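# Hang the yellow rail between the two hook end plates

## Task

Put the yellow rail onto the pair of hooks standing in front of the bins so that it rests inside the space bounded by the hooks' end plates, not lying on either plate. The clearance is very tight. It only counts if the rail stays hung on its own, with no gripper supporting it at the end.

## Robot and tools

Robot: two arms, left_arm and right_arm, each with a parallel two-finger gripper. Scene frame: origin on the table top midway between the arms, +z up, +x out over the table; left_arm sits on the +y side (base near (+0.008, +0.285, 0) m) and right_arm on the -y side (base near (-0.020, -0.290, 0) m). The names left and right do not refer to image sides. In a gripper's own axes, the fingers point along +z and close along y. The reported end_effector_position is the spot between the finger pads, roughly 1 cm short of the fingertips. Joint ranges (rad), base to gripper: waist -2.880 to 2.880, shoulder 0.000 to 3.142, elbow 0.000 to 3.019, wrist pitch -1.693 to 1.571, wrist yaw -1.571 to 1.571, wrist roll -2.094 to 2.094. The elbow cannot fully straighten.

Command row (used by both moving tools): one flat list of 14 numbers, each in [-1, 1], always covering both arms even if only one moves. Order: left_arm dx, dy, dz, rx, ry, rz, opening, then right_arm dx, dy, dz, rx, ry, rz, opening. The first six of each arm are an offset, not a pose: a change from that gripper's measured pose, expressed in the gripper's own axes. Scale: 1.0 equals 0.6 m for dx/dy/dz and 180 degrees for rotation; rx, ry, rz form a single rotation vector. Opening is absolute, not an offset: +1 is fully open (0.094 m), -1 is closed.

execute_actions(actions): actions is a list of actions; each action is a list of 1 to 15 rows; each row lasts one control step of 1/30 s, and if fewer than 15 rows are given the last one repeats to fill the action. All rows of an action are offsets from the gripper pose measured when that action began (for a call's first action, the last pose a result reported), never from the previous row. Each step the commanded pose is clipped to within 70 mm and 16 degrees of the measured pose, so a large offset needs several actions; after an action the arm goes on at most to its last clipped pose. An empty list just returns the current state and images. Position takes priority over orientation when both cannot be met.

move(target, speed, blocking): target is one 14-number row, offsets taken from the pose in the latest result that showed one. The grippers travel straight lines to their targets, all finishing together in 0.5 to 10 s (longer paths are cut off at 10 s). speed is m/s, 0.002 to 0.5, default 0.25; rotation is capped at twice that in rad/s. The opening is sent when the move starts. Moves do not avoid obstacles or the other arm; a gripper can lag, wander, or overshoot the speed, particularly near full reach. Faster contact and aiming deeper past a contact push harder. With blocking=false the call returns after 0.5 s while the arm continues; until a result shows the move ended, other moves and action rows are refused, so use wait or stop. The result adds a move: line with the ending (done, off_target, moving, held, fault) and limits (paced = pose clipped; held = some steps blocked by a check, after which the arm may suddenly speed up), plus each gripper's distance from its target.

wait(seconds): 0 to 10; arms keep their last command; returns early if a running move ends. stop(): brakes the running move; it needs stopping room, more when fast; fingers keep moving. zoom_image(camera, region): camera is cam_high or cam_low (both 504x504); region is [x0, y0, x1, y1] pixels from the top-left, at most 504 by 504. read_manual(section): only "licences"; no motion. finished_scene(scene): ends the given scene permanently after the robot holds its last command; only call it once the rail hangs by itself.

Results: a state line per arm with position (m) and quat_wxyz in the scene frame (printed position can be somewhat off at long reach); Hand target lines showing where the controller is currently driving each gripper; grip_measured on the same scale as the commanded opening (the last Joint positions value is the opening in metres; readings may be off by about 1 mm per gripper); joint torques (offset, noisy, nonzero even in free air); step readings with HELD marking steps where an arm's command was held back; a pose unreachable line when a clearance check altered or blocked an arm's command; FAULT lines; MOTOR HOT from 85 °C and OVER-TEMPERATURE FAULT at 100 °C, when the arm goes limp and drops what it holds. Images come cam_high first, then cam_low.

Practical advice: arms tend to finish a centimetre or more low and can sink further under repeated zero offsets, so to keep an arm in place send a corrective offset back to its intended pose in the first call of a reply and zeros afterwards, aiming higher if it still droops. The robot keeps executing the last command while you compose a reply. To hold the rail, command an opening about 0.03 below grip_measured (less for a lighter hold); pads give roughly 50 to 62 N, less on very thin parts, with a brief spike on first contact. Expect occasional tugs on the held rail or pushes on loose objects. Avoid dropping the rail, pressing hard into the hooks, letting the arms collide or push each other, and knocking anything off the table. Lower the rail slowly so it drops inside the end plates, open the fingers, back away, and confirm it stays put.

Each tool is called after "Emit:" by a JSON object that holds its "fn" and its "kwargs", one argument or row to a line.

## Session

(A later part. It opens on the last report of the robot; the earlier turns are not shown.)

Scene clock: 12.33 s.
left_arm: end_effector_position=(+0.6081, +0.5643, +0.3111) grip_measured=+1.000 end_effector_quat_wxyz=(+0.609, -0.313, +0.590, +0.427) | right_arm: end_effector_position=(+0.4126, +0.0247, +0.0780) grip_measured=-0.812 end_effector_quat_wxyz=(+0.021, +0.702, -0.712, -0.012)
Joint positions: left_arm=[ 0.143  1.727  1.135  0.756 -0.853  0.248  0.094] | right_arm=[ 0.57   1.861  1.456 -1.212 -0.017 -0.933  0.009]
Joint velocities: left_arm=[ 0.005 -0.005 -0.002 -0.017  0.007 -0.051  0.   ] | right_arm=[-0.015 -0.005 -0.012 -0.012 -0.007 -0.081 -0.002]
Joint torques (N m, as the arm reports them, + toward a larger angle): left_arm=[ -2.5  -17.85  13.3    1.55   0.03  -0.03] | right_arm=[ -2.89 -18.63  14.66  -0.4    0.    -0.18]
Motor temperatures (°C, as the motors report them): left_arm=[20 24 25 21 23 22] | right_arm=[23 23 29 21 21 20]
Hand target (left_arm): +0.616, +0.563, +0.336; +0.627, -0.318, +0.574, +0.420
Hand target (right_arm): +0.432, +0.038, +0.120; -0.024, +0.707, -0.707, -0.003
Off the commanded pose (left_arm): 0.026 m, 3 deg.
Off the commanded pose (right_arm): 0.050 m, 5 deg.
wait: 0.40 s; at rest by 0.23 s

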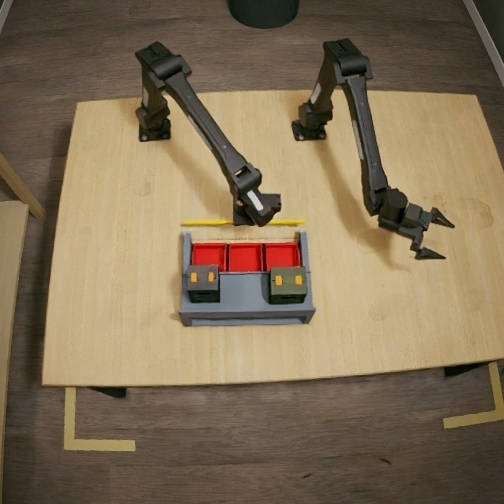

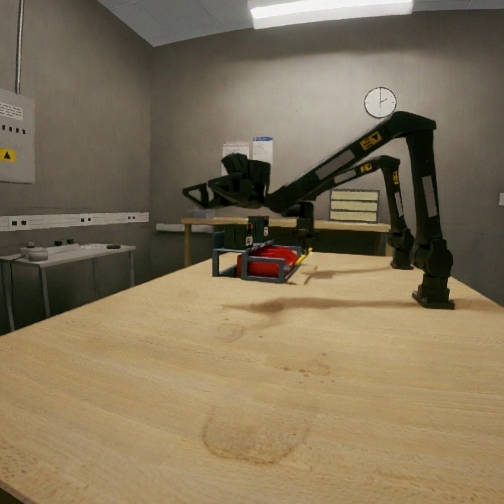

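Emit:
{"fn": "execute_actions", "kwargs": {
  "actions": [
    [[-0.042,-0.0087,0.0095,-0.001,-0.0103,-0.0127,1,-0.0243,-0.0362,-0.0706,0.0251,-0.0186,-0.0043,-0.845],[-0.042,-0.0087,0.0095,-0.001,-0.0103,-0.0127,1,-0.024,-0.0398,-0.0683,0.0248,-0.0184,-0.0043,-0.845],[-0.042,-0.0087,0.0095,-0.001,-0.0103,-0.0127,1,-0.0236,-0.0441,-0.0656,0.0245,-0.0181,-0.0043,-0.845],[-0.042,-0.0087,0.0095,-0.001,-0.0103,-0.0127,1,-0.0233,-0.049,-0.0625,0.0241,-0.0178,-0.0043,-0.845],[-0.042,-0.0087,0.0095,-0.001,-0.0103,-0.0127,1,-0.0229,-0.0539,-0.0595,0.0238,-0.0175,-0.0043,-0.845],[-0.042,-0.0087,0.0095,-0.001,-0.0103,-0.0127,1,-0.0225,-0.0588,-0.0564,0.0234,-0.0172,-0.0043,-0.845],[-0.042,-0.0087,0.0095,-0.001,-0.0103,-0.0127,1,-0.0221,-0.0638,-0.0534,0.0231,-0.0169,-0.0043,-0.845],[-0.042,-0.0087,0.0095,-0.001,-0.0103,-0.0127,1,-0.0217,-0.0687,-0.0503,0.0227,-0.0165,-0.0043,-0.845],[-0.042,-0.0087,0.0095,-0.001,-0.0103,-0.0127,1,-0.0213,-0.0736,-0.0472,0.0223,-0.0162,-0.0043,-0.845],[-0.042,-0.0087,0.0095,-0.001,-0.0103,-0.0127,1,-0.0209,-0.0785,-0.0442,0.022,-0.0159,-0.0043,-0.845],[-0.042,-0.0087,0.0095,-0.001,-0.0103,-0.0127,1,-0.0206,-0.0834,-0.0411,0.0216,-0.0156,-0.0043,-0.845],[-0.042,-0.0087,0.0095,-0.001,-0.0103,-0.0127,1,-0.0202,-0.0877,-0.0384,0.0213,-0.0153,-0.0043,-0.845],[-0.042,-0.0087,0.0095,-0.001,-0.0103,-0.0127,1,-0.02,-0.0907,-0.0365,0.0211,-0.0151,-0.0043,-0.845],[-0.042,-0.0087,0.0095,-0.001,-0.0103,-0.0127,1,-0.0198,-0.0932,-0.035,0.0209,-0.015,-0.0043,-0.845],[-0.042,-0.0087,0.0095,-0.001,-0.0103,-0.0127,1,-0.0197,-0.0944,-0.0342,0.0208,-0.0149,-0.0043,-0.845]]
  ]
}}

Emit:
{"fn": "wait", "kwargs": {
  "seconds": 0.5
}}

Scene clock: 14.37 s.
left_arm: end_effector_position=(+0.6081, +0.5643, +0.3111) grip_measured=+1.000 end_effector_quat_wxyz=(+0.609, -0.313, +0.590, +0.427) | right_arm: end_effector_position=(+0.4429, +0.0309, +0.0917) grip_measured=-0.812 end_effector_quat_wxyz=(-0.005, +0.705, -0.709, -0.008)
Joint positions: left_arm=[ 0.143  1.727  1.135  0.756 -0.853  0.248  0.094] | right_arm=[ 0.548  1.885  1.532 -1.212 -0.017 -0.963  0.009]
Joint velocities: left_arm=[-0.015 -0.005  0.002  0.017 -0.022  0.022  0.   ] | right_arm=[-0.122  0.151  0.198  0.007  0.037 -0.081 -0.   ]
Joint torques (N m, as the arm reports them, + toward a larger angle): left_arm=[ -2.42 -17.74  13.29   1.59   0.04  -0.02] | right_arm=[ -3.6  -14.45  14.01  -0.14  -0.1   -0.17]
Motor temperatures (°C, as the motors report them): left_arm=[20 25 25 21 23 22] | right_arm=[23 23 29 21 21 20]
Hand target (left_arm): +0.616, +0.563, +0.336; +0.627, -0.318, +0.574, +0.420
Hand target (right_arm): +0.469, +0.034, +0.097; -0.020, +0.706, -0.708, -0.005
Off the commanded pose (left_arm): 0.026 m, 3 deg.
Off the commanded pose (right_arm): 0.028 m, 2 deg.
Step readings (end_effector_position):
0: left_arm (+0.6081, +0.5643, +0.3111) | right_arm (+0.4126, +0.0247, +0.0780)
1: left_arm (+0.6081, +0.5643, +0.3111) | right_arm (+0.4126, +0.0247, +0.0780)
2: left_arm (+0.6081, +0.5643, +0.3111) | right_arm (+0.4126, +0.0247, +0.0780)
4: left_arm (+0.6081, +0.5643, +0.3111) | right_arm (+0.4129, +0.0249, +0.0783)
8: left_arm (+0.6081, +0.5643, +0.3111) | right_arm (+0.4180, +0.0276, +0.0833)
15: end_effector_position above

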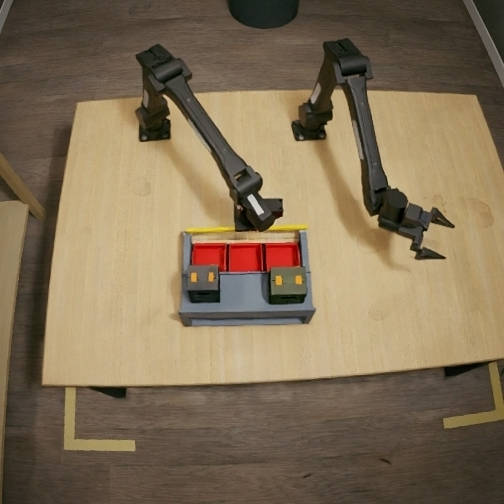

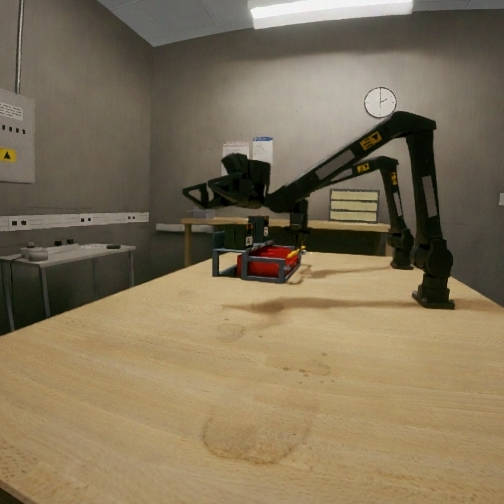

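Scene clock: 14.87 s.
left_arm: end_effector_position=(+0.6081, +0.5643, +0.3111) grip_measured=+1.000 end_effector_quat_wxyz=(+0.609, -0.313, +0.590, +0.427) | right_arm: end_effector_position=(+0.4481, +0.0261, +0.0806) grip_measured=-0.812 end_effector_quat_wxyz=(+0.004, +0.704, -0.711, -0.009)
Joint positions: left_arm=[ 0.143  1.727  1.135  0.756 -0.853  0.248  0.094] | right_arm=[ 0.535  1.91   1.539 -1.212 -0.017 -0.972  0.009]
Joint velocities: left_arm=[-0.005 -0.005 -0.007 -0.012  0.022 -0.007  0.   ] | right_arm=[-0.015 -0.005  0.002 -0.012 -0.022  0.022  0.001]
Joint torques (N m, as the arm reports them, + toward a larger angle): left_arm=[ -2.43 -17.75  13.3    1.59   0.04  -0.04] | right_arm=[ -2.26 -16.14  14.34   0.04  -0.08  -0.14]
Motor temperatures (°C, as the motors report them): left_arm=[20 25 25 21 23 22] | right_arm=[23 23 29 21 21 20]
Hand target (left_arm): +0.616, +0.563, +0.336; +0.627, -0.318, +0.574, +0.420
Hand target (right_arm): +0.469, +0.034, +0.097; -0.020, +0.706, -0.708, -0.005
Off the commanded pose (left_arm): 0.026 m, 3 deg.
Off the commanded pose (right_arm): 0.029 m, 3 deg.
wait: 0.50 s; at rest by 0.40 s

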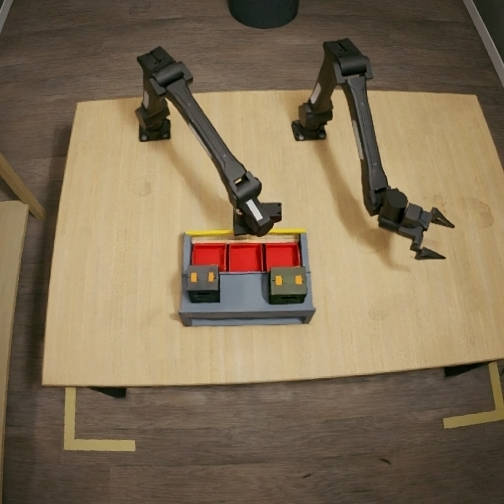

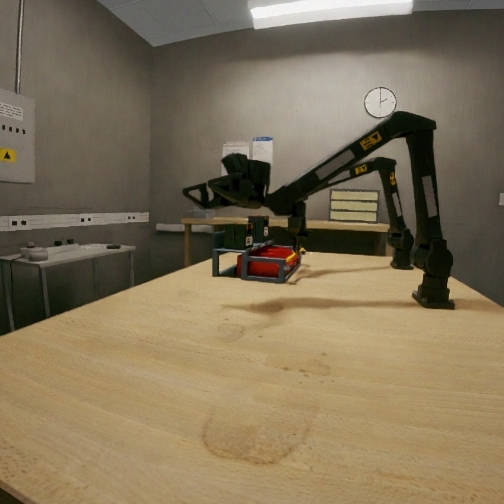

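Emit:
{"fn": "zoom_image", "kwargs": {
  "camera": "cam_high",
  "region": [290, 220, 316, 246]
}}

Emit:
{"fn": "zoom_image", "kwargs": {
  "camera": "cam_high",
  "region": [174, 222, 200, 248]
}}

Emit:
{"fn": "zoom_image", "kwargs": {
  "camera": "cam_low",
  "region": [275, 238, 320, 283]
}}

Region (290, 220, 316, 246) of cam_high's 504x504 image, scaled by 19.385, with more detail than that image has.

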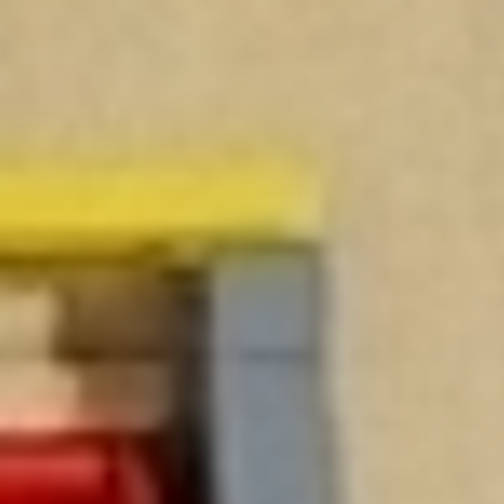

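Region (174, 222, 200, 248) of cam_high's 504x504 image, scaled by 19.385, with more detail than that image has.

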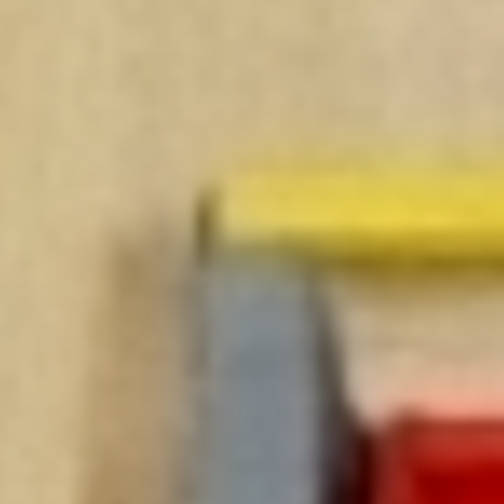

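Region (275, 238, 320, 283) of cam_low's 504x504 image, scaled by 11.200, with more detail than that image has.

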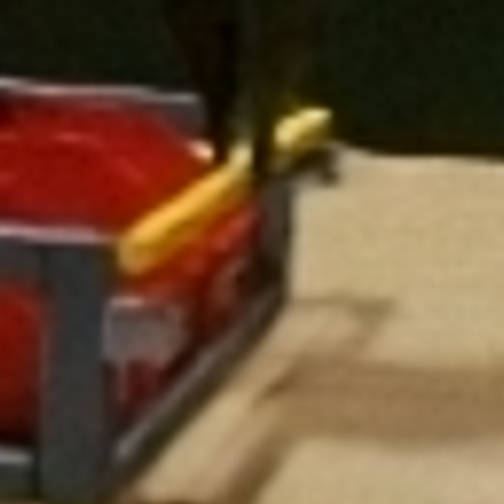

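Emit:
{"fn": "execute_actions", "kwargs": {
  "actions": [
    [[-0.042,-0.0087,0.0095,-0.001,-0.0103,-0.0127,1,-0.017,-0.0367,-0.0259,0.0123,-0.0084,-0.0031,-0.845],[-0.042,-0.0087,0.0095,-0.001,-0.0103,-0.0127,1,-0.017,-0.0372,-0.0264,0.0125,-0.0085,-0.0031,-0.845],[-0.042,-0.0087,0.0095,-0.001,-0.0103,-0.0127,1,-0.017,-0.0377,-0.0268,0.0126,-0.0087,-0.0032,-0.845],[-0.042,-0.0087,0.0095,-0.001,-0.0103,-0.0127,1,-0.017,-0.0382,-0.0272,0.0128,-0.0088,-0.0033,-0.845],[-0.042,-0.0087,0.0095,-0.001,-0.0103,-0.0127,1,-0.017,-0.0388,-0.0277,0.013,-0.0089,-0.0034,-0.845],[-0.042,-0.0087,0.0095,-0.001,-0.0103,-0.0127,1,-0.0169,-0.0393,-0.0281,0.0132,-0.009,-0.0034,-0.845],[-0.042,-0.0087,0.0095,-0.001,-0.0103,-0.0127,1,-0.0169,-0.0398,-0.0285,0.0134,-0.0091,-0.0035,-0.845],[-0.042,-0.0087,0.0095,-0.001,-0.0103,-0.0127,1,-0.0169,-0.0403,-0.0289,0.0135,-0.0093,-0.0036,-0.845],[-0.042,-0.0087,0.0095,-0.001,-0.0103,-0.0127,1,-0.0169,-0.0408,-0.0294,0.0137,-0.0094,-0.0036,-0.845],[-0.042,-0.0087,0.0095,-0.001,-0.0103,-0.0127,1,-0.0169,-0.0413,-0.0298,0.0139,-0.0095,-0.0037,-0.845]]
  ]
}}

Emit:
{"fn": "wait", "kwargs": {
  "seconds": 0.3
}}

Scene clock: 16.17 s.
left_arm: end_effector_position=(+0.6081, +0.5643, +0.3111) grip_measured=+1.000 end_effector_quat_wxyz=(+0.609, -0.313, +0.590, +0.427) | right_arm: end_effector_position=(+0.4481, +0.0261, +0.0806) grip_measured=-0.812 end_effector_quat_wxyz=(+0.004, +0.706, -0.709, -0.009)
Joint positions: left_arm=[ 0.143  1.727  1.135  0.756 -0.853  0.248  0.094] | right_arm=[ 0.535  1.91   1.539 -1.212 -0.017 -0.977  0.009]
Joint velocities: left_arm=[-0.005 -0.005 -0.012 -0.007  0.007 -0.022  0.   ] | right_arm=[-0.005 -0.005 -0.002  0.002 -0.037 -0.007 -0.001]
Joint torques (N m, as the arm reports them, + toward a larger angle): left_arm=[ -2.32 -17.69  13.34   1.59   0.04  -0.02] | right_arm=[ -3.54 -15.62  15.21  -0.18  -0.05  -0.15]
Motor temperatures (°C, as the motors report them): left_arm=[20 25 25 21 23 22] | right_arm=[23 23 30 21 21 20]
Hand target (left_arm): +0.616, +0.563, +0.336; +0.627, -0.318, +0.574, +0.420
Hand target (right_arm): +0.472, +0.035, +0.099; -0.022, +0.708, -0.706, -0.004
Off the commanded pose (left_arm): 0.026 m, 3 deg.
Off the commanded pose (right_arm): 0.032 m, 3 deg.
Step readings (end_effector_position):
0: left_arm (+0.6081, +0.5643, +0.3111) | right_arm (+0.4481, +0.0261, +0.0806)
1: left_arm (+0.6081, +0.5643, +0.3111) | right_arm (+0.4481, +0.0261, +0.0806)
2: left_arm (+0.6081, +0.5643, +0.3111) | right_arm (+0.4481, +0.0261, +0.0806)
4: left_arm (+0.6081, +0.5643, +0.3111) | right_arm (+0.4481, +0.0261, +0.0806)
8: left_arm (+0.6081, +0.5643, +0.3111) | right_arm (+0.4481, +0.0261, +0.0806)
15: end_effector_position above

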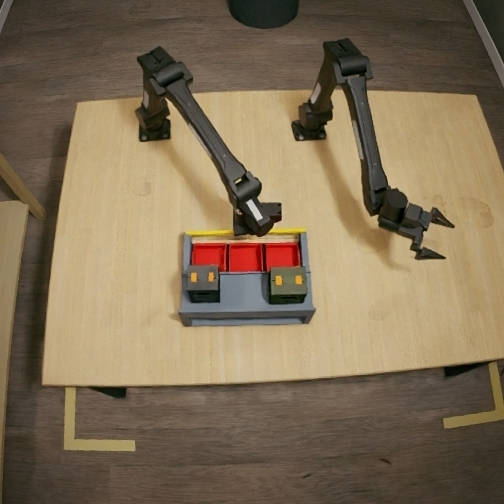

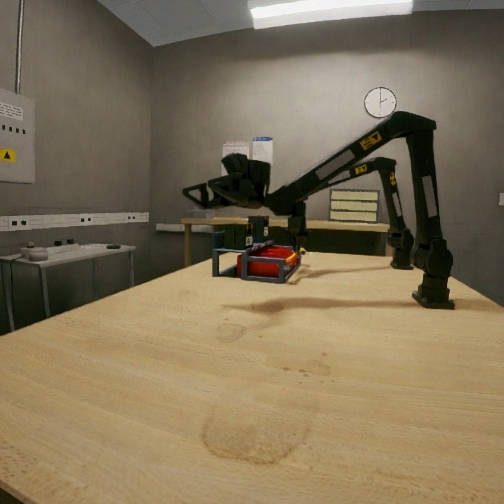

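Scene clock: 16.47 s.
left_arm: end_effector_position=(+0.6081, +0.5643, +0.3111) grip_measured=+1.000 end_effector_quat_wxyz=(+0.609, -0.313, +0.590, +0.427) | right_arm: end_effector_position=(+0.4481, +0.0261, +0.0806) grip_measured=-0.812 end_effector_quat_wxyz=(+0.004, +0.706, -0.708, -0.009)
Joint positions: left_arm=[ 0.143  1.727  1.135  0.756 -0.853  0.248  0.094] | right_arm=[ 0.535  1.91   1.539 -1.212 -0.017 -0.978  0.009]
Joint velocities: left_arm=[-0.005 -0.015 -0.012 -0.007  0.022  0.051  0.   ] | right_arm=[-0.005 -0.005 -0.007 -0.002  0.022  0.007  0.   ]
Joint torques (N m, as the arm reports them, + toward a larger angle): left_arm=[ -2.35 -17.95  13.25   1.63   0.03  -0.03] | right_arm=[ -3.26 -15.86  15.26   0.07  -0.08  -0.18]
Motor temperatures (°C, as the motors report them): left_arm=[20 25 25 21 23 22] | right_arm=[23 23 30 21 21 20]
Hand target (left_arm): +0.616, +0.563, +0.336; +0.627, -0.318, +0.574, +0.420
Hand target (right_arm): +0.472, +0.035, +0.099; -0.022, +0.707, -0.706, -0.004
Off the commanded pose (left_arm): 0.026 m, 3 deg.
Off the commanded pose (right_arm): 0.032 m, 3 deg.
wait: 0.30 s; at rest by 0.17 s

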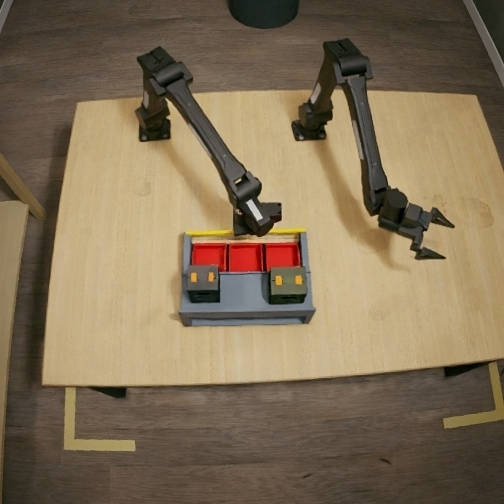

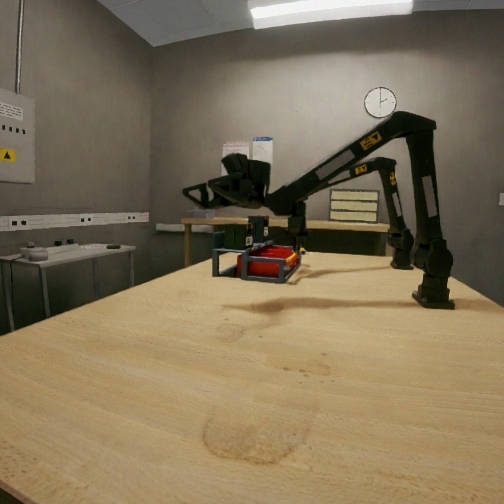

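Emit:
{"fn": "zoom_image", "kwargs": {
  "camera": "cam_high",
  "region": [294, 224, 312, 242]
}}

Emit:
{"fn": "zoom_image", "kwargs": {
  "camera": "cam_high",
  "region": [179, 226, 197, 244]
}}

Emit:
{"fn": "zoom_image", "kwargs": {
  "camera": "cam_low",
  "region": [278, 250, 302, 274]
}}

Emit:
{"fn": "zoom_image", "kwargs": {
  "camera": "cam_low",
  "region": [292, 240, 312, 260]
}}

Region (294, 224, 312, 242) of cam_high's 504x504 image, scaled by 28.000, with more detail than that image has.

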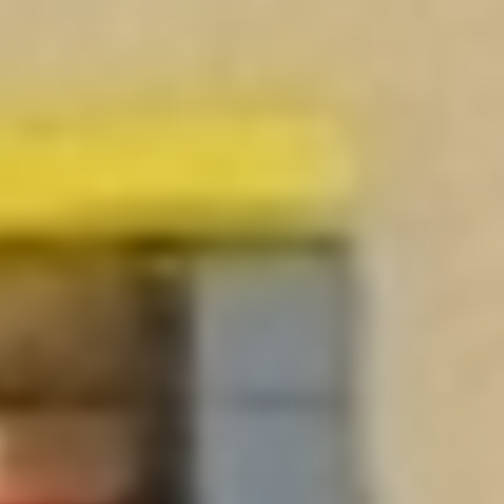

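Region (179, 226, 197, 244) of cam_high's 504x504 image, scaled by 28.000, with more detail than that image has.

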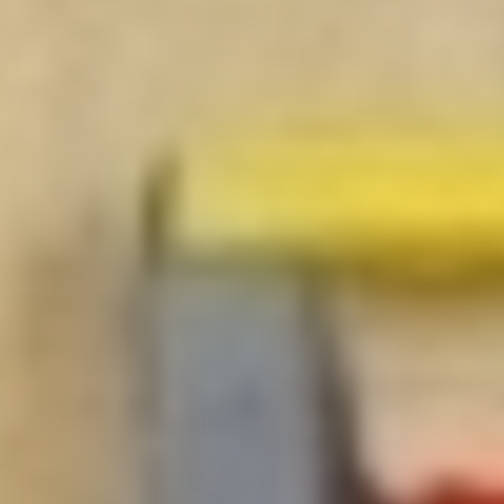

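Region (278, 250, 302, 274) of cam_low's 504x504 image, scaled by 21.000, with more detail than that image has.

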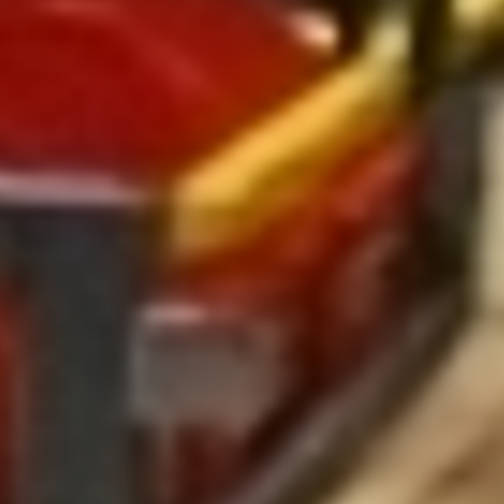

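Region (292, 240, 312, 260) of cam_low's 504x504 image, scaled by 25.200, with more detail than that image has.

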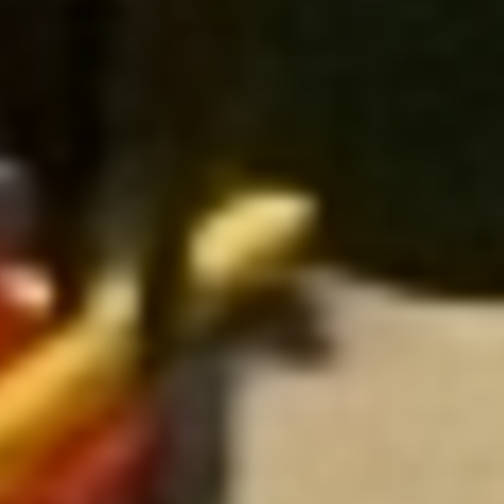

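Emit:
{"fn": "execute_actions", "kwargs": {
  "actions": [
    [[-0.042,-0.0087,0.0095,-0.001,-0.0103,-0.0127,1,-0.0167,-0.0419,-0.0295,0.0143,-0.0096,-0.0014,-0.845],[-0.042,-0.0087,0.0095,-0.001,-0.0103,-0.0127,1,-0.0167,-0.0425,-0.0292,0.0147,-0.0099,-0.0012,-0.845],[-0.042,-0.0087,0.0095,-0.001,-0.0103,-0.0127,1,-0.0167,-0.043,-0.029,0.015,-0.0101,-0.0009,-0.845],[-0.042,-0.0087,0.0095,-0.001,-0.0103,-0.0127,1,-0.0167,-0.0435,-0.0287,0.0154,-0.0103,-0.0007,-0.845],[-0.042,-0.0087,0.0095,-0.001,-0.0103,-0.0127,1,-0.0166,-0.0441,-0.0284,0.0157,-0.0106,-0.0004,-0.845],[-0.042,-0.0087,0.0095,-0.001,-0.0103,-0.0127,1,-0.0166,-0.0446,-0.0281,0.016,-0.0108,-0.0002,-0.845],[-0.042,-0.0087,0.0095,-0.001,-0.0103,-0.0127,1,-0.0166,-0.0451,-0.0278,0.0164,-0.011,0.0001,-0.845],[-0.042,-0.0087,0.0095,-0.001,-0.0103,-0.0127,1,-0.0166,-0.0456,-0.0276,0.0167,-0.0112,0.0003,-0.845],[-0.042,-0.0087,0.0095,-0.001,-0.0103,-0.0127,1,-0.0166,-0.0462,-0.0273,0.0171,-0.0115,0.0006,-0.845],[-0.042,-0.0087,0.0095,-0.001,-0.0103,-0.0127,1,-0.0166,-0.0467,-0.027,0.0174,-0.0117,0.0008,-0.845]]
  ]
}}

Emit:
{"fn": "wait", "kwargs": {
  "seconds": 0.3
}}

Scene clock: 17.90 s.
left_arm: end_effector_position=(+0.6081, +0.5643, +0.3111) grip_measured=+1.000 end_effector_quat_wxyz=(+0.609, -0.313, +0.590, +0.427) | right_arm: end_effector_position=(+0.4490, +0.0267, +0.0806) grip_measured=-0.812 end_effector_quat_wxyz=(+0.002, +0.706, -0.708, -0.009)
Joint positions: left_arm=[ 0.143  1.727  1.135  0.756 -0.853  0.248  0.094] | right_arm=[ 0.535  1.91   1.539 -1.207 -0.017 -0.978  0.009]
Joint velocities: left_arm=[ 0.015  0.005 -0.007 -0.007  0.066 -0.051  0.   ] | right_arm=[-0.005  0.005 -0.012  0.002 -0.081  0.095 -0.   ]
Joint torques (N m, as the arm reports them, + toward a larger angle): left_arm=[ -2.5  -17.99  13.28   1.59   0.05  -0.03] | right_arm=[ -3.1  -15.21  14.74   0.55  -0.1   -0.1 ]
Motor temperatures (°C, as the motors report them): left_arm=[20 25 25 21 23 22] | right_arm=[23 23 30 21 21 20]
Hand target (left_arm): +0.616, +0.563, +0.336; +0.627, -0.318, +0.574, +0.420
Hand target (right_arm): +0.475, +0.035, +0.097; -0.028, +0.704, -0.709, -0.002
Off the commanded pose (left_arm): 0.026 m, 3 deg.
Off the commanded pose (right_arm): 0.033 m, 4 deg.
Step readings (end_effector_position):
0: left_arm (+0.6081, +0.5643, +0.3111) | right_arm (+0.4481, +0.0261, +0.0806)
1: left_arm (+0.6081, +0.5643, +0.3111) | right_arm (+0.4481, +0.0261, +0.0806)
2: left_arm (+0.6081, +0.5643, +0.3111) | right_arm (+0.4481, +0.0261, +0.0806)
4: left_arm (+0.6081, +0.5643, +0.3111) | right_arm (+0.4481, +0.0261, +0.0806)
8: left_arm (+0.6081, +0.5643, +0.3111) | right_arm (+0.4481, +0.0261, +0.0806)
15: end_effector_position above

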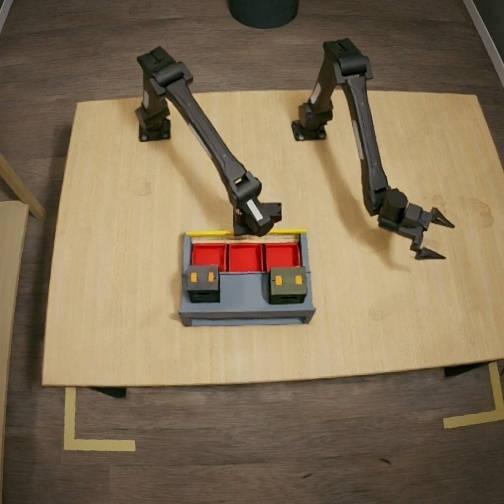

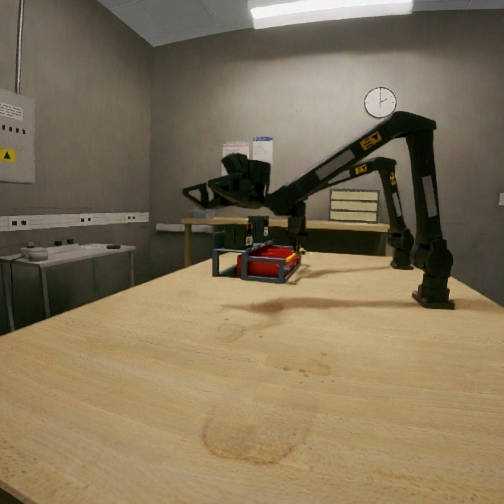

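Scene clock: 18.20 s.
left_arm: end_effector_position=(+0.6081, +0.5643, +0.3111) grip_measured=+1.000 end_effector_quat_wxyz=(+0.609, -0.313, +0.590, +0.427) | right_arm: end_effector_position=(+0.4490, +0.0267, +0.0806) grip_measured=-0.812 end_effector_quat_wxyz=(+0.002, +0.706, -0.708, -0.009)
Joint positions: left_arm=[ 0.143  1.727  1.135  0.756 -0.853  0.248  0.094] | right_arm=[ 0.535  1.91   1.539 -1.207 -0.017 -0.978  0.009]
Joint velocities: left_arm=[ 0.015 -0.015  0.012 -0.002 -0.051 -0.037  0.   ] | right_arm=[ 0.005 -0.005  0.002  0.007 -0.066 -0.051 -0.001]
Joint torques (N m, as the arm reports them, + toward a larger angle): left_arm=[ -2.37 -17.72  13.34   1.59   0.04  -0.03] | right_arm=[ -4.03 -15.28  14.82   0.54  -0.05  -0.08]
Motor temperatures (°C, as the motors report them): left_arm=[20 25 26 21 23 22] | right_arm=[23 23 30 21 21 20]
Hand target (left_arm): +0.616, +0.563, +0.336; +0.627, -0.318, +0.574, +0.420
Hand target (right_arm): +0.475, +0.035, +0.097; -0.028, +0.704, -0.709, -0.002
Off the commanded pose (left_arm): 0.026 m, 3 deg.
Off the commanded pose (right_arm): 0.033 m, 4 deg.
wait: 0.30 s; at rest by 0.17 s

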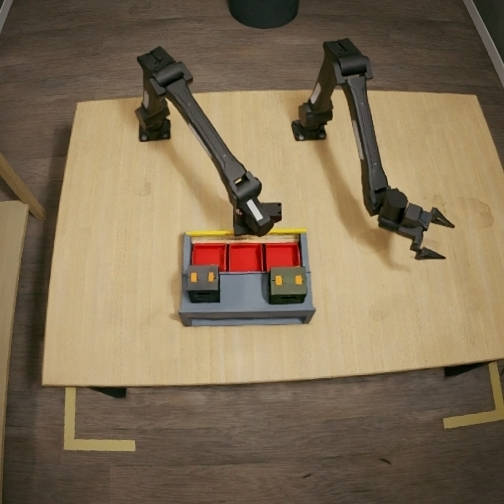

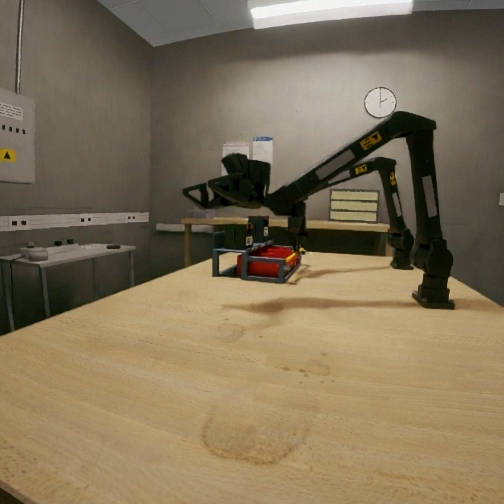

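Emit:
{"fn": "execute_actions", "kwargs": {
  "actions": [
    [[-0.042,-0.0087,0.0095,-0.001,-0.0103,-0.0127,1,-0.0148,-0.0447,-0.027,0.0157,-0.0103,0.0009,-0.845],[-0.042,-0.0087,0.0095,-0.001,-0.0103,-0.0127,1,-0.0144,-0.045,-0.027,0.0157,-0.0103,0.0011,-0.845],[-0.042,-0.0087,0.0095,-0.001,-0.0103,-0.0127,1,-0.0141,-0.0452,-0.027,0.0157,-0.0103,0.0012,-0.845],[-0.042,-0.0087,0.0095,-0.001,-0.0103,-0.0127,1,-0.0137,-0.0454,-0.027,0.0157,-0.0103,0.0013,-0.845],[-0.042,-0.0087,0.0095,-0.001,-0.0103,-0.0127,1,-0.0134,-0.0457,-0.027,0.0157,-0.0103,0.0015,-0.845],[-0.042,-0.0087,0.0095,-0.001,-0.0103,-0.0127,1,-0.013,-0.0459,-0.027,0.0157,-0.0103,0.0016,-0.845],[-0.042,-0.0087,0.0095,-0.001,-0.0103,-0.0127,1,-0.0127,-0.0461,-0.027,0.0158,-0.0102,0.0017,-0.845],[-0.042,-0.0087,0.0095,-0.001,-0.0103,-0.0127,1,-0.0123,-0.0464,-0.027,0.0158,-0.0102,0.0019,-0.845],[-0.042,-0.0087,0.0095,-0.001,-0.0103,-0.0127,1,-0.012,-0.0466,-0.027,0.0158,-0.0102,0.002,-0.845],[-0.042,-0.0087,0.0095,-0.001,-0.0103,-0.0127,1,-0.0116,-0.0468,-0.027,0.0158,-0.0102,0.0021,-0.845],[-0.042,-0.0087,0.0095,-0.001,-0.0103,-0.0127,1,-0.0113,-0.0471,-0.027,0.0158,-0.0102,0.0023,-0.845],[-0.042,-0.0087,0.0095,-0.001,-0.0103,-0.0127,1,-0.0109,-0.0473,-0.027,0.0158,-0.0102,0.0024,-0.845]]
  ]
}}

Emit:
{"fn": "wait", "kwargs": {
  "seconds": 0.4
}}

Scene clock: 19.00 s.
left_arm: end_effector_position=(+0.6081, +0.5643, +0.3111) grip_measured=+1.000 end_effector_quat_wxyz=(+0.609, -0.313, +0.590, +0.427) | right_arm: end_effector_position=(+0.4496, +0.0258, +0.0806) grip_measured=-0.812 end_effector_quat_wxyz=(+0.002, +0.705, -0.709, -0.009)
Joint positions: left_arm=[ 0.143  1.727  1.135  0.756 -0.853  0.248  0.094] | right_arm=[ 0.534  1.91   1.539 -1.207 -0.017 -0.978  0.009]
Joint velocities: left_arm=[-0.015 -0.015 -0.012 -0.002  0.007  0.022  0.   ] | right_arm=[-0.015 -0.005 -0.022  0.007 -0.095 -0.022 -0.   ]
Joint torques (N m, as the arm reports them, + toward a larger angle): left_arm=[ -2.32 -17.86  13.25   1.61   0.05  -0.03] | right_arm=[ -4.47 -15.39  15.05   0.36   0.    -0.11]
Motor temperatures (°C, as the motors report them): left_arm=[20 25 26 21 23 22] | right_arm=[23 23 31 21 21 20]
Hand target (left_arm): +0.616, +0.563, +0.336; +0.627, -0.318, +0.574, +0.420
Hand target (right_arm): +0.476, +0.032, +0.097; -0.027, +0.703, -0.711, -0.002
Off the commanded pose (left_arm): 0.026 m, 3 deg.
Off the commanded pose (right_arm): 0.033 m, 3 deg.
Step readings (end_effector_position):
0: left_arm (+0.6081, +0.5643, +0.3111) | right_arm (+0.4490, +0.0267, +0.0806)
1: left_arm (+0.6081, +0.5643, +0.3111) | right_arm (+0.4490, +0.0267, +0.0806)
2: left_arm (+0.6081, +0.5643, +0.3111) | right_arm (+0.4490, +0.0267, +0.0806)
4: left_arm (+0.6081, +0.5643, +0.3111) | right_arm (+0.4490, +0.0267, +0.0806)
8: left_arm (+0.6081, +0.5643, +0.3111) | right_arm (+0.4490, +0.0267, +0.0806)
15: end_effector_position above

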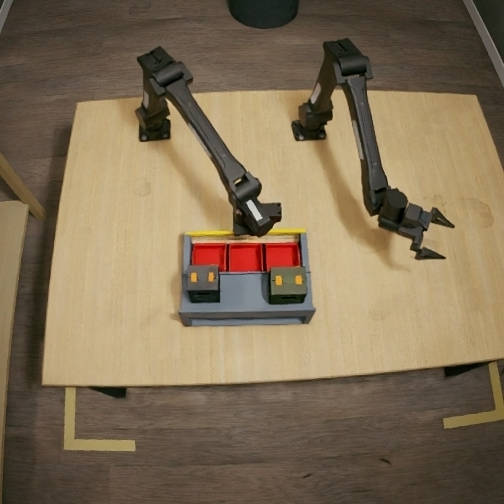

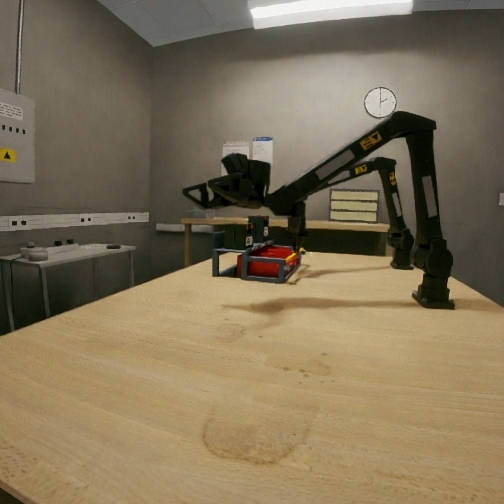

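Scene clock: 19.40 s.
left_arm: end_effector_position=(+0.6081, +0.5643, +0.3111) grip_measured=+1.000 end_effector_quat_wxyz=(+0.609, -0.313, +0.590, +0.427) | right_arm: end_effector_position=(+0.4500, +0.0253, +0.0806) grip_measured=-0.812 end_effector_quat_wxyz=(+0.002, +0.705, -0.710, -0.009)
Joint positions: left_arm=[ 0.143  1.727  1.135  0.756 -0.853  0.248  0.094] | right_arm=[ 0.532  1.91   1.539 -1.207 -0.017 -0.978  0.009]
Joint velocities: left_arm=[-0.015  0.005 -0.002  0.007 -0.007 -0.022  0.   ] | right_arm=[-0.005 -0.005  0.017 -0.017  0.051 -0.007 -0.001]
Joint torques (N m, as the arm reports them, + toward a larger angle): left_arm=[ -2.49 -17.57  13.32   1.59   0.05  -0.03] | right_arm=[ -3.58 -15.    14.86   0.27  -0.02  -0.08]
Motor temperatures (°C, as the motors report them): left_arm=[20 25 26 21 23 22] | right_arm=[23 23 31 21 21 20]
Hand target (left_arm): +0.616, +0.563, +0.336; +0.627, -0.318, +0.574, +0.420
Hand target (right_arm): +0.476, +0.032, +0.097; -0.027, +0.703, -0.711, -0.002
Off the commanded pose (left_arm): 0.026 m, 3 deg.
Off the commanded pose (right_arm): 0.033 m, 3 deg.
wait: 0.40 s; at rest by 0.17 s

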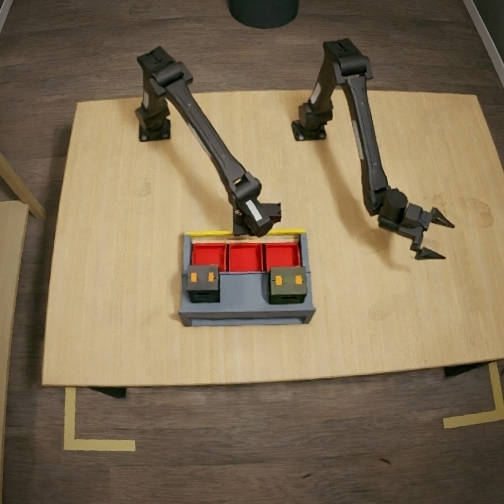

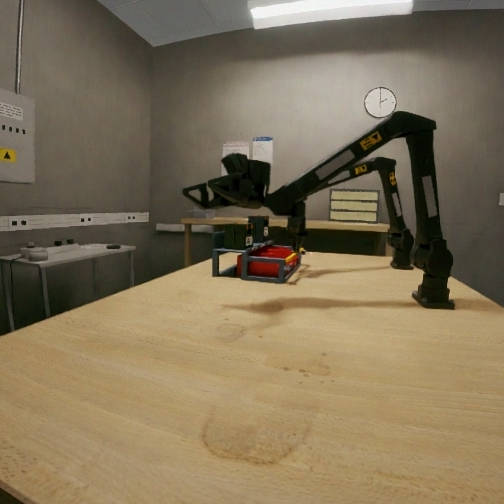

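Emit:
{"fn": "zoom_image", "kwargs": {
  "camera": "cam_high",
  "region": [292, 222, 314, 244]
}}

Emit:
{"fn": "zoom_image", "kwargs": {
  "camera": "cam_high",
  "region": [177, 224, 199, 246]
}}

Emit:
{"fn": "zoom_image", "kwargs": {
  "camera": "cam_low",
  "region": [278, 242, 310, 274]
}}

Region (292, 222, 314, 244) of cam_high's 504x504 image, scaled by 22.909, with more detail than that image has.

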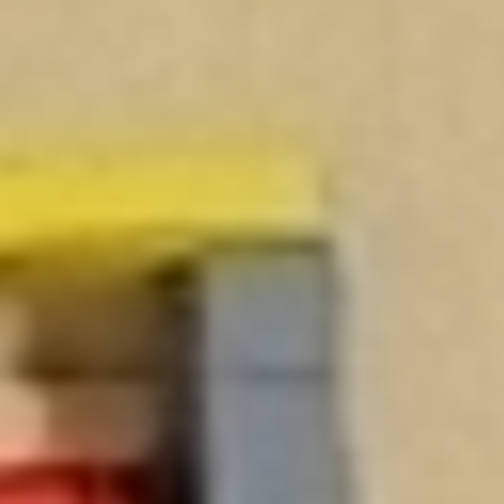

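Region (177, 224, 199, 246) of cam_high's 504x504 image, scaled by 22.909, with more detail than that image has.

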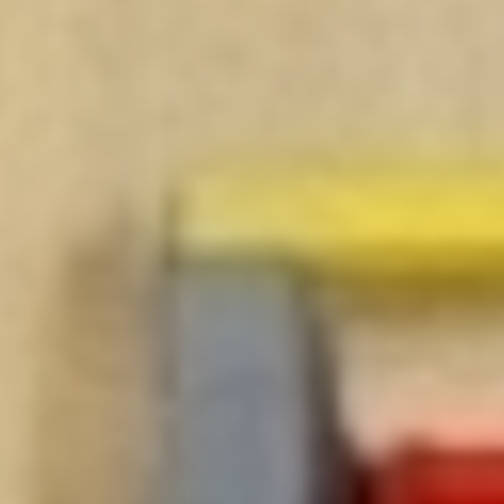

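Region (278, 242, 310, 274) of cam_low's 504x504 image, scaled by 15.750, with more detail than that image has.

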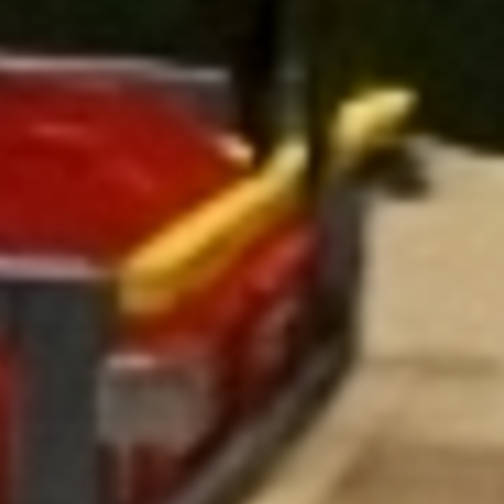

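Emit:
{"fn": "execute_actions", "kwargs": {
  "actions": [
    [[-0.042,-0.0087,0.0095,-0.001,-0.0103,-0.0127,1,-0.015,-0.0428,-0.0222,0.0142,-0.0093,0.0006,-0.845],[-0.042,-0.0087,0.0095,-0.001,-0.0103,-0.0127,1,-0.0165,-0.04,-0.0175,0.0127,-0.0083,-0.0004,-0.845],[-0.042,-0.0087,0.0095,-0.001,-0.0103,-0.0127,1,-0.0164,-0.0398,-0.015,0.012,-0.0078,-0.0004,-0.845],[-0.042,-0.0087,0.0095,-0.001,-0.0103,-0.0127,1,-0.0163,-0.0397,-0.0129,0.0114,-0.0074,-0.0004,-0.845],[-0.042,-0.0087,0.0095,-0.001,-0.0103,-0.0127,1,-0.0163,-0.04,-0.0108,0.0111,-0.0072,-0.0004,-0.845],[-0.042,-0.0087,0.0095,-0.001,-0.0103,-0.0127,1,-0.0164,-0.0402,-0.0087,0.0108,-0.007,-0.0004,-0.845],[-0.042,-0.0087,0.0095,-0.001,-0.0103,-0.0127,1,-0.0166,-0.0405,-0.0066,0.0104,-0.0068,-0.0004,-0.845],[-0.042,-0.0087,0.0095,-0.001,-0.0103,-0.0127,1,-0.0167,-0.0406,-0.0045,0.0101,-0.0065,-0.0004,-0.845],[-0.042,-0.0087,0.0095,-0.001,-0.0103,-0.0127,1,-0.0167,-0.041,-0.0023,0.0097,-0.0063,-0.0004,-0.845],[-0.042,-0.0087,0.0095,-0.001,-0.0103,-0.0127,1,-0.0168,-0.0411,-0.0002,0.0094,-0.0061,-0.0004,-0.845],[-0.042,-0.0087,0.0095,-0.001,-0.0103,-0.0127,1,-0.0169,-0.0412,0.0019,0.009,-0.0058,-0.0004,-0.845],[-0.042,-0.0087,0.0095,-0.001,-0.0103,-0.0127,1,-0.0171,-0.0415,0.004,0.0087,-0.0056,-0.0004,-0.845],[-0.042,-0.0087,0.0095,-0.001,-0.0103,-0.0127,1,-0.0171,-0.0417,0.0061,0.0083,-0.0053,-0.0004,-0.845],[-0.042,-0.0087,0.0095,-0.001,-0.0103,-0.0127,1,-0.0172,-0.0419,0.0086,0.0079,-0.005,-0.0004,-0.845],[-0.042,-0.0087,0.0095,-0.001,-0.0103,-0.0127,1,-0.0173,-0.042,0.0107,0.0075,-0.0048,-0.0004,-0.845]]
  ]
}}

Emit:
{"fn": "wait", "kwargs": {
  "seconds": 0.5
}}

Emit:
{"fn": "zoom_image", "kwargs": {
  "camera": "cam_low",
  "region": [278, 242, 310, 274]
}}

Emit:
{"fn": "zoom_image", "kwargs": {
  "camera": "cam_high",
  "region": [292, 222, 314, 244]
}}

Emit:
{"fn": "zoom_image", "kwargs": {
  "camera": "cam_high",
  "region": [177, 224, 199, 246]
}}

Scene clock: 21.00 s.
left_arm: end_effector_position=(+0.6081, +0.5643, +0.3111) grip_measured=+1.000 end_effector_quat_wxyz=(+0.609, -0.313, +0.590, +0.427) | right_arm: end_effector_position=(+0.4495, +0.0250, +0.0644) grip_measured=-0.812 end_effector_quat_wxyz=(+0.014, +0.704, -0.710, -0.011)
Joint positions: left_arm=[ 0.143  1.727  1.135  0.756 -0.853  0.248  0.094] | right_arm=[ 0.532  1.94   1.539 -1.202 -0.017 -0.978  0.009]
Joint velocities: left_arm=[-0.015 -0.005 -0.002 -0.012 -0.081 -0.007  0.   ] | right_arm=[-0.005  0.083 -0.002  0.032  0.007  0.022 -0.   ]
Joint torques (N m, as the arm reports them, + toward a larger angle): left_arm=[ -2.33 -17.85  13.3    1.61   0.04  -0.04] | right_arm=[ -3.41 -15.73  14.6    0.29   0.03  -0.13]
Motor temperatures (°C, as the motors report them): left_arm=[20 25 26 21 23 22] | right_arm=[23 24 31 21 21 20]
Hand target (left_arm): +0.616, +0.563, +0.336; +0.627, -0.318, +0.574, +0.420
Hand target (right_arm): +0.474, +0.034, +0.075; -0.012, +0.705, -0.709, -0.006
Off the commanded pose (left_arm): 0.026 m, 3 deg.
Off the commanded pose (right_arm): 0.029 m, 3 deg.
Step readings (end_effector_position):
0: left_arm (+0.6081, +0.5643, +0.3111) | right_arm (+0.4500, +0.0253, +0.0806)
1: left_arm (+0.6081, +0.5643, +0.3111) | right_arm (+0.4500, +0.0253, +0.0806)
2: left_arm (+0.6081, +0.5643, +0.3111) | right_arm (+0.4500, +0.0253, +0.0804)
4: left_arm (+0.6081, +0.5643, +0.3111) | right_arm (+0.4499, +0.0252, +0.0798)
8: left_arm (+0.6081, +0.5643, +0.3111) | right_arm (+0.4496, +0.0250, +0.0758)
15: end_effector_position above

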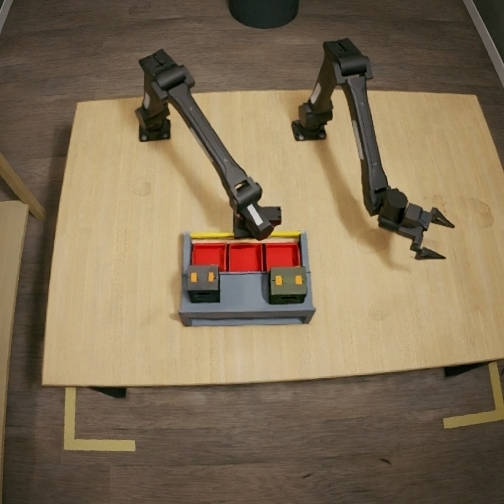

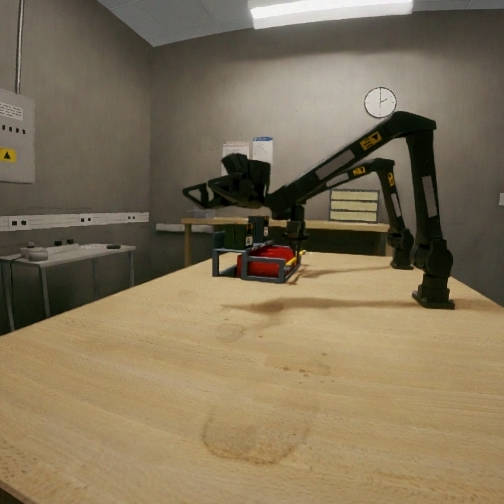

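Scene clock: 21.50 s.
left_arm: end_effector_position=(+0.6081, +0.5643, +0.3111) grip_measured=+1.000 end_effector_quat_wxyz=(+0.609, -0.313, +0.590, +0.427) | right_arm: end_effector_position=(+0.4499, +0.0252, +0.0609) grip_measured=-0.812 end_effector_quat_wxyz=(+0.016, +0.704, -0.710, -0.012)
Joint positions: left_arm=[ 0.143  1.727  1.135  0.756 -0.853  0.248  0.094] | right_arm=[ 0.532  1.947  1.539 -1.199 -0.017 -0.978  0.009]
Joint velocities: left_arm=[-0.015 -0.005  0.002  0.002  0.081 -0.007  0.   ] | right_arm=[ 0.005 -0.005  0.012  0.007 -0.051 -0.007 -0.001]
Joint torques (N m, as the arm reports them, + toward a larger angle): left_arm=[ -2.45 -17.72  13.33   1.6    0.04  -0.03] | right_arm=[ -3.04 -15.98  14.51   0.46  -0.04  -0.09]
Motor temperatures (°C, as the motors report them): left_arm=[20 25 26 21 23 22] | right_arm=[23 24 31 21 21 20]
Hand target (left_arm): +0.616, +0.563, +0.336; +0.627, -0.318, +0.574, +0.420
Hand target (right_arm): +0.474, +0.034, +0.075; -0.012, +0.705, -0.709, -0.006
Off the commanded pose (left_arm): 0.026 m, 3 deg.
Off the commanded pose (right_arm): 0.030 m, 3 deg.
wait: 0.50 s; at rest by 0.23 s

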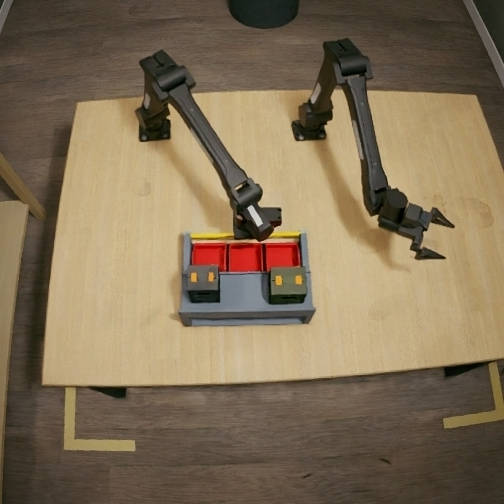

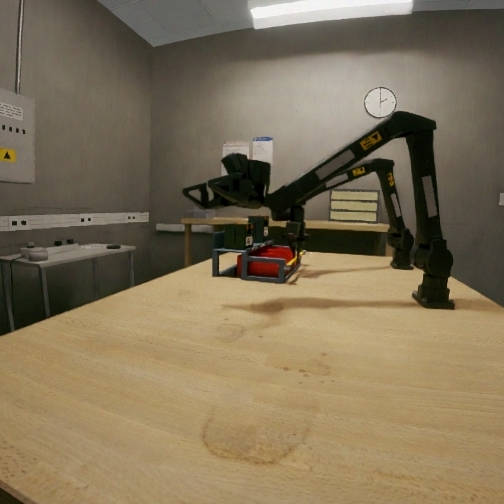

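Region (278, 242, 310, 274) of cam_low's 504x504 image, scaled by 15.750, with more detail than that image has.

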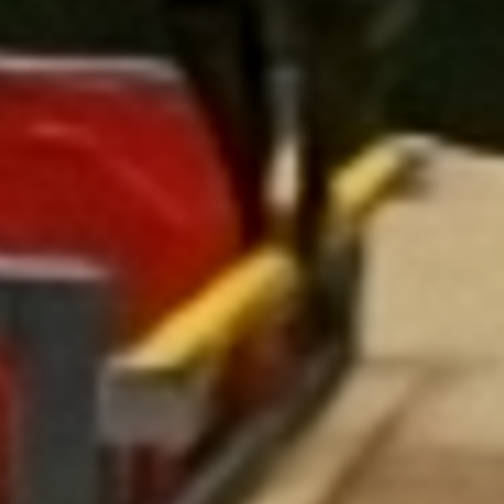

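Region (292, 222, 314, 244) of cam_high's 504x504 image, scaled by 22.909, with more detail than that image has.

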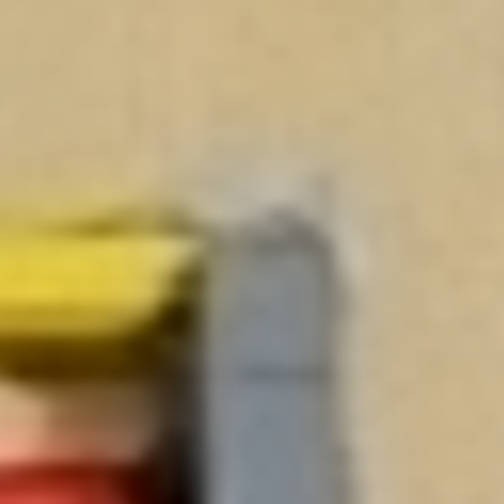

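Region (177, 224, 199, 246) of cam_high's 504x504 image, scaled by 22.909, with more detail than that image has.

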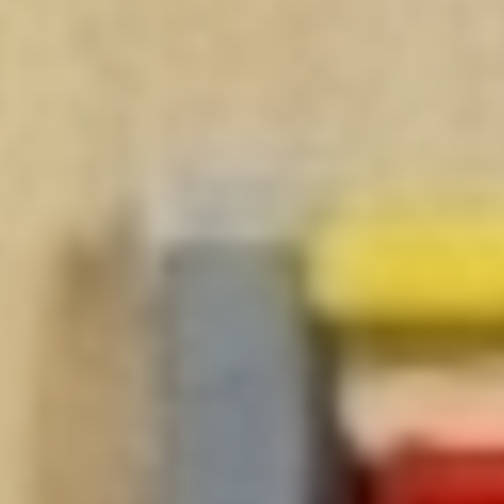

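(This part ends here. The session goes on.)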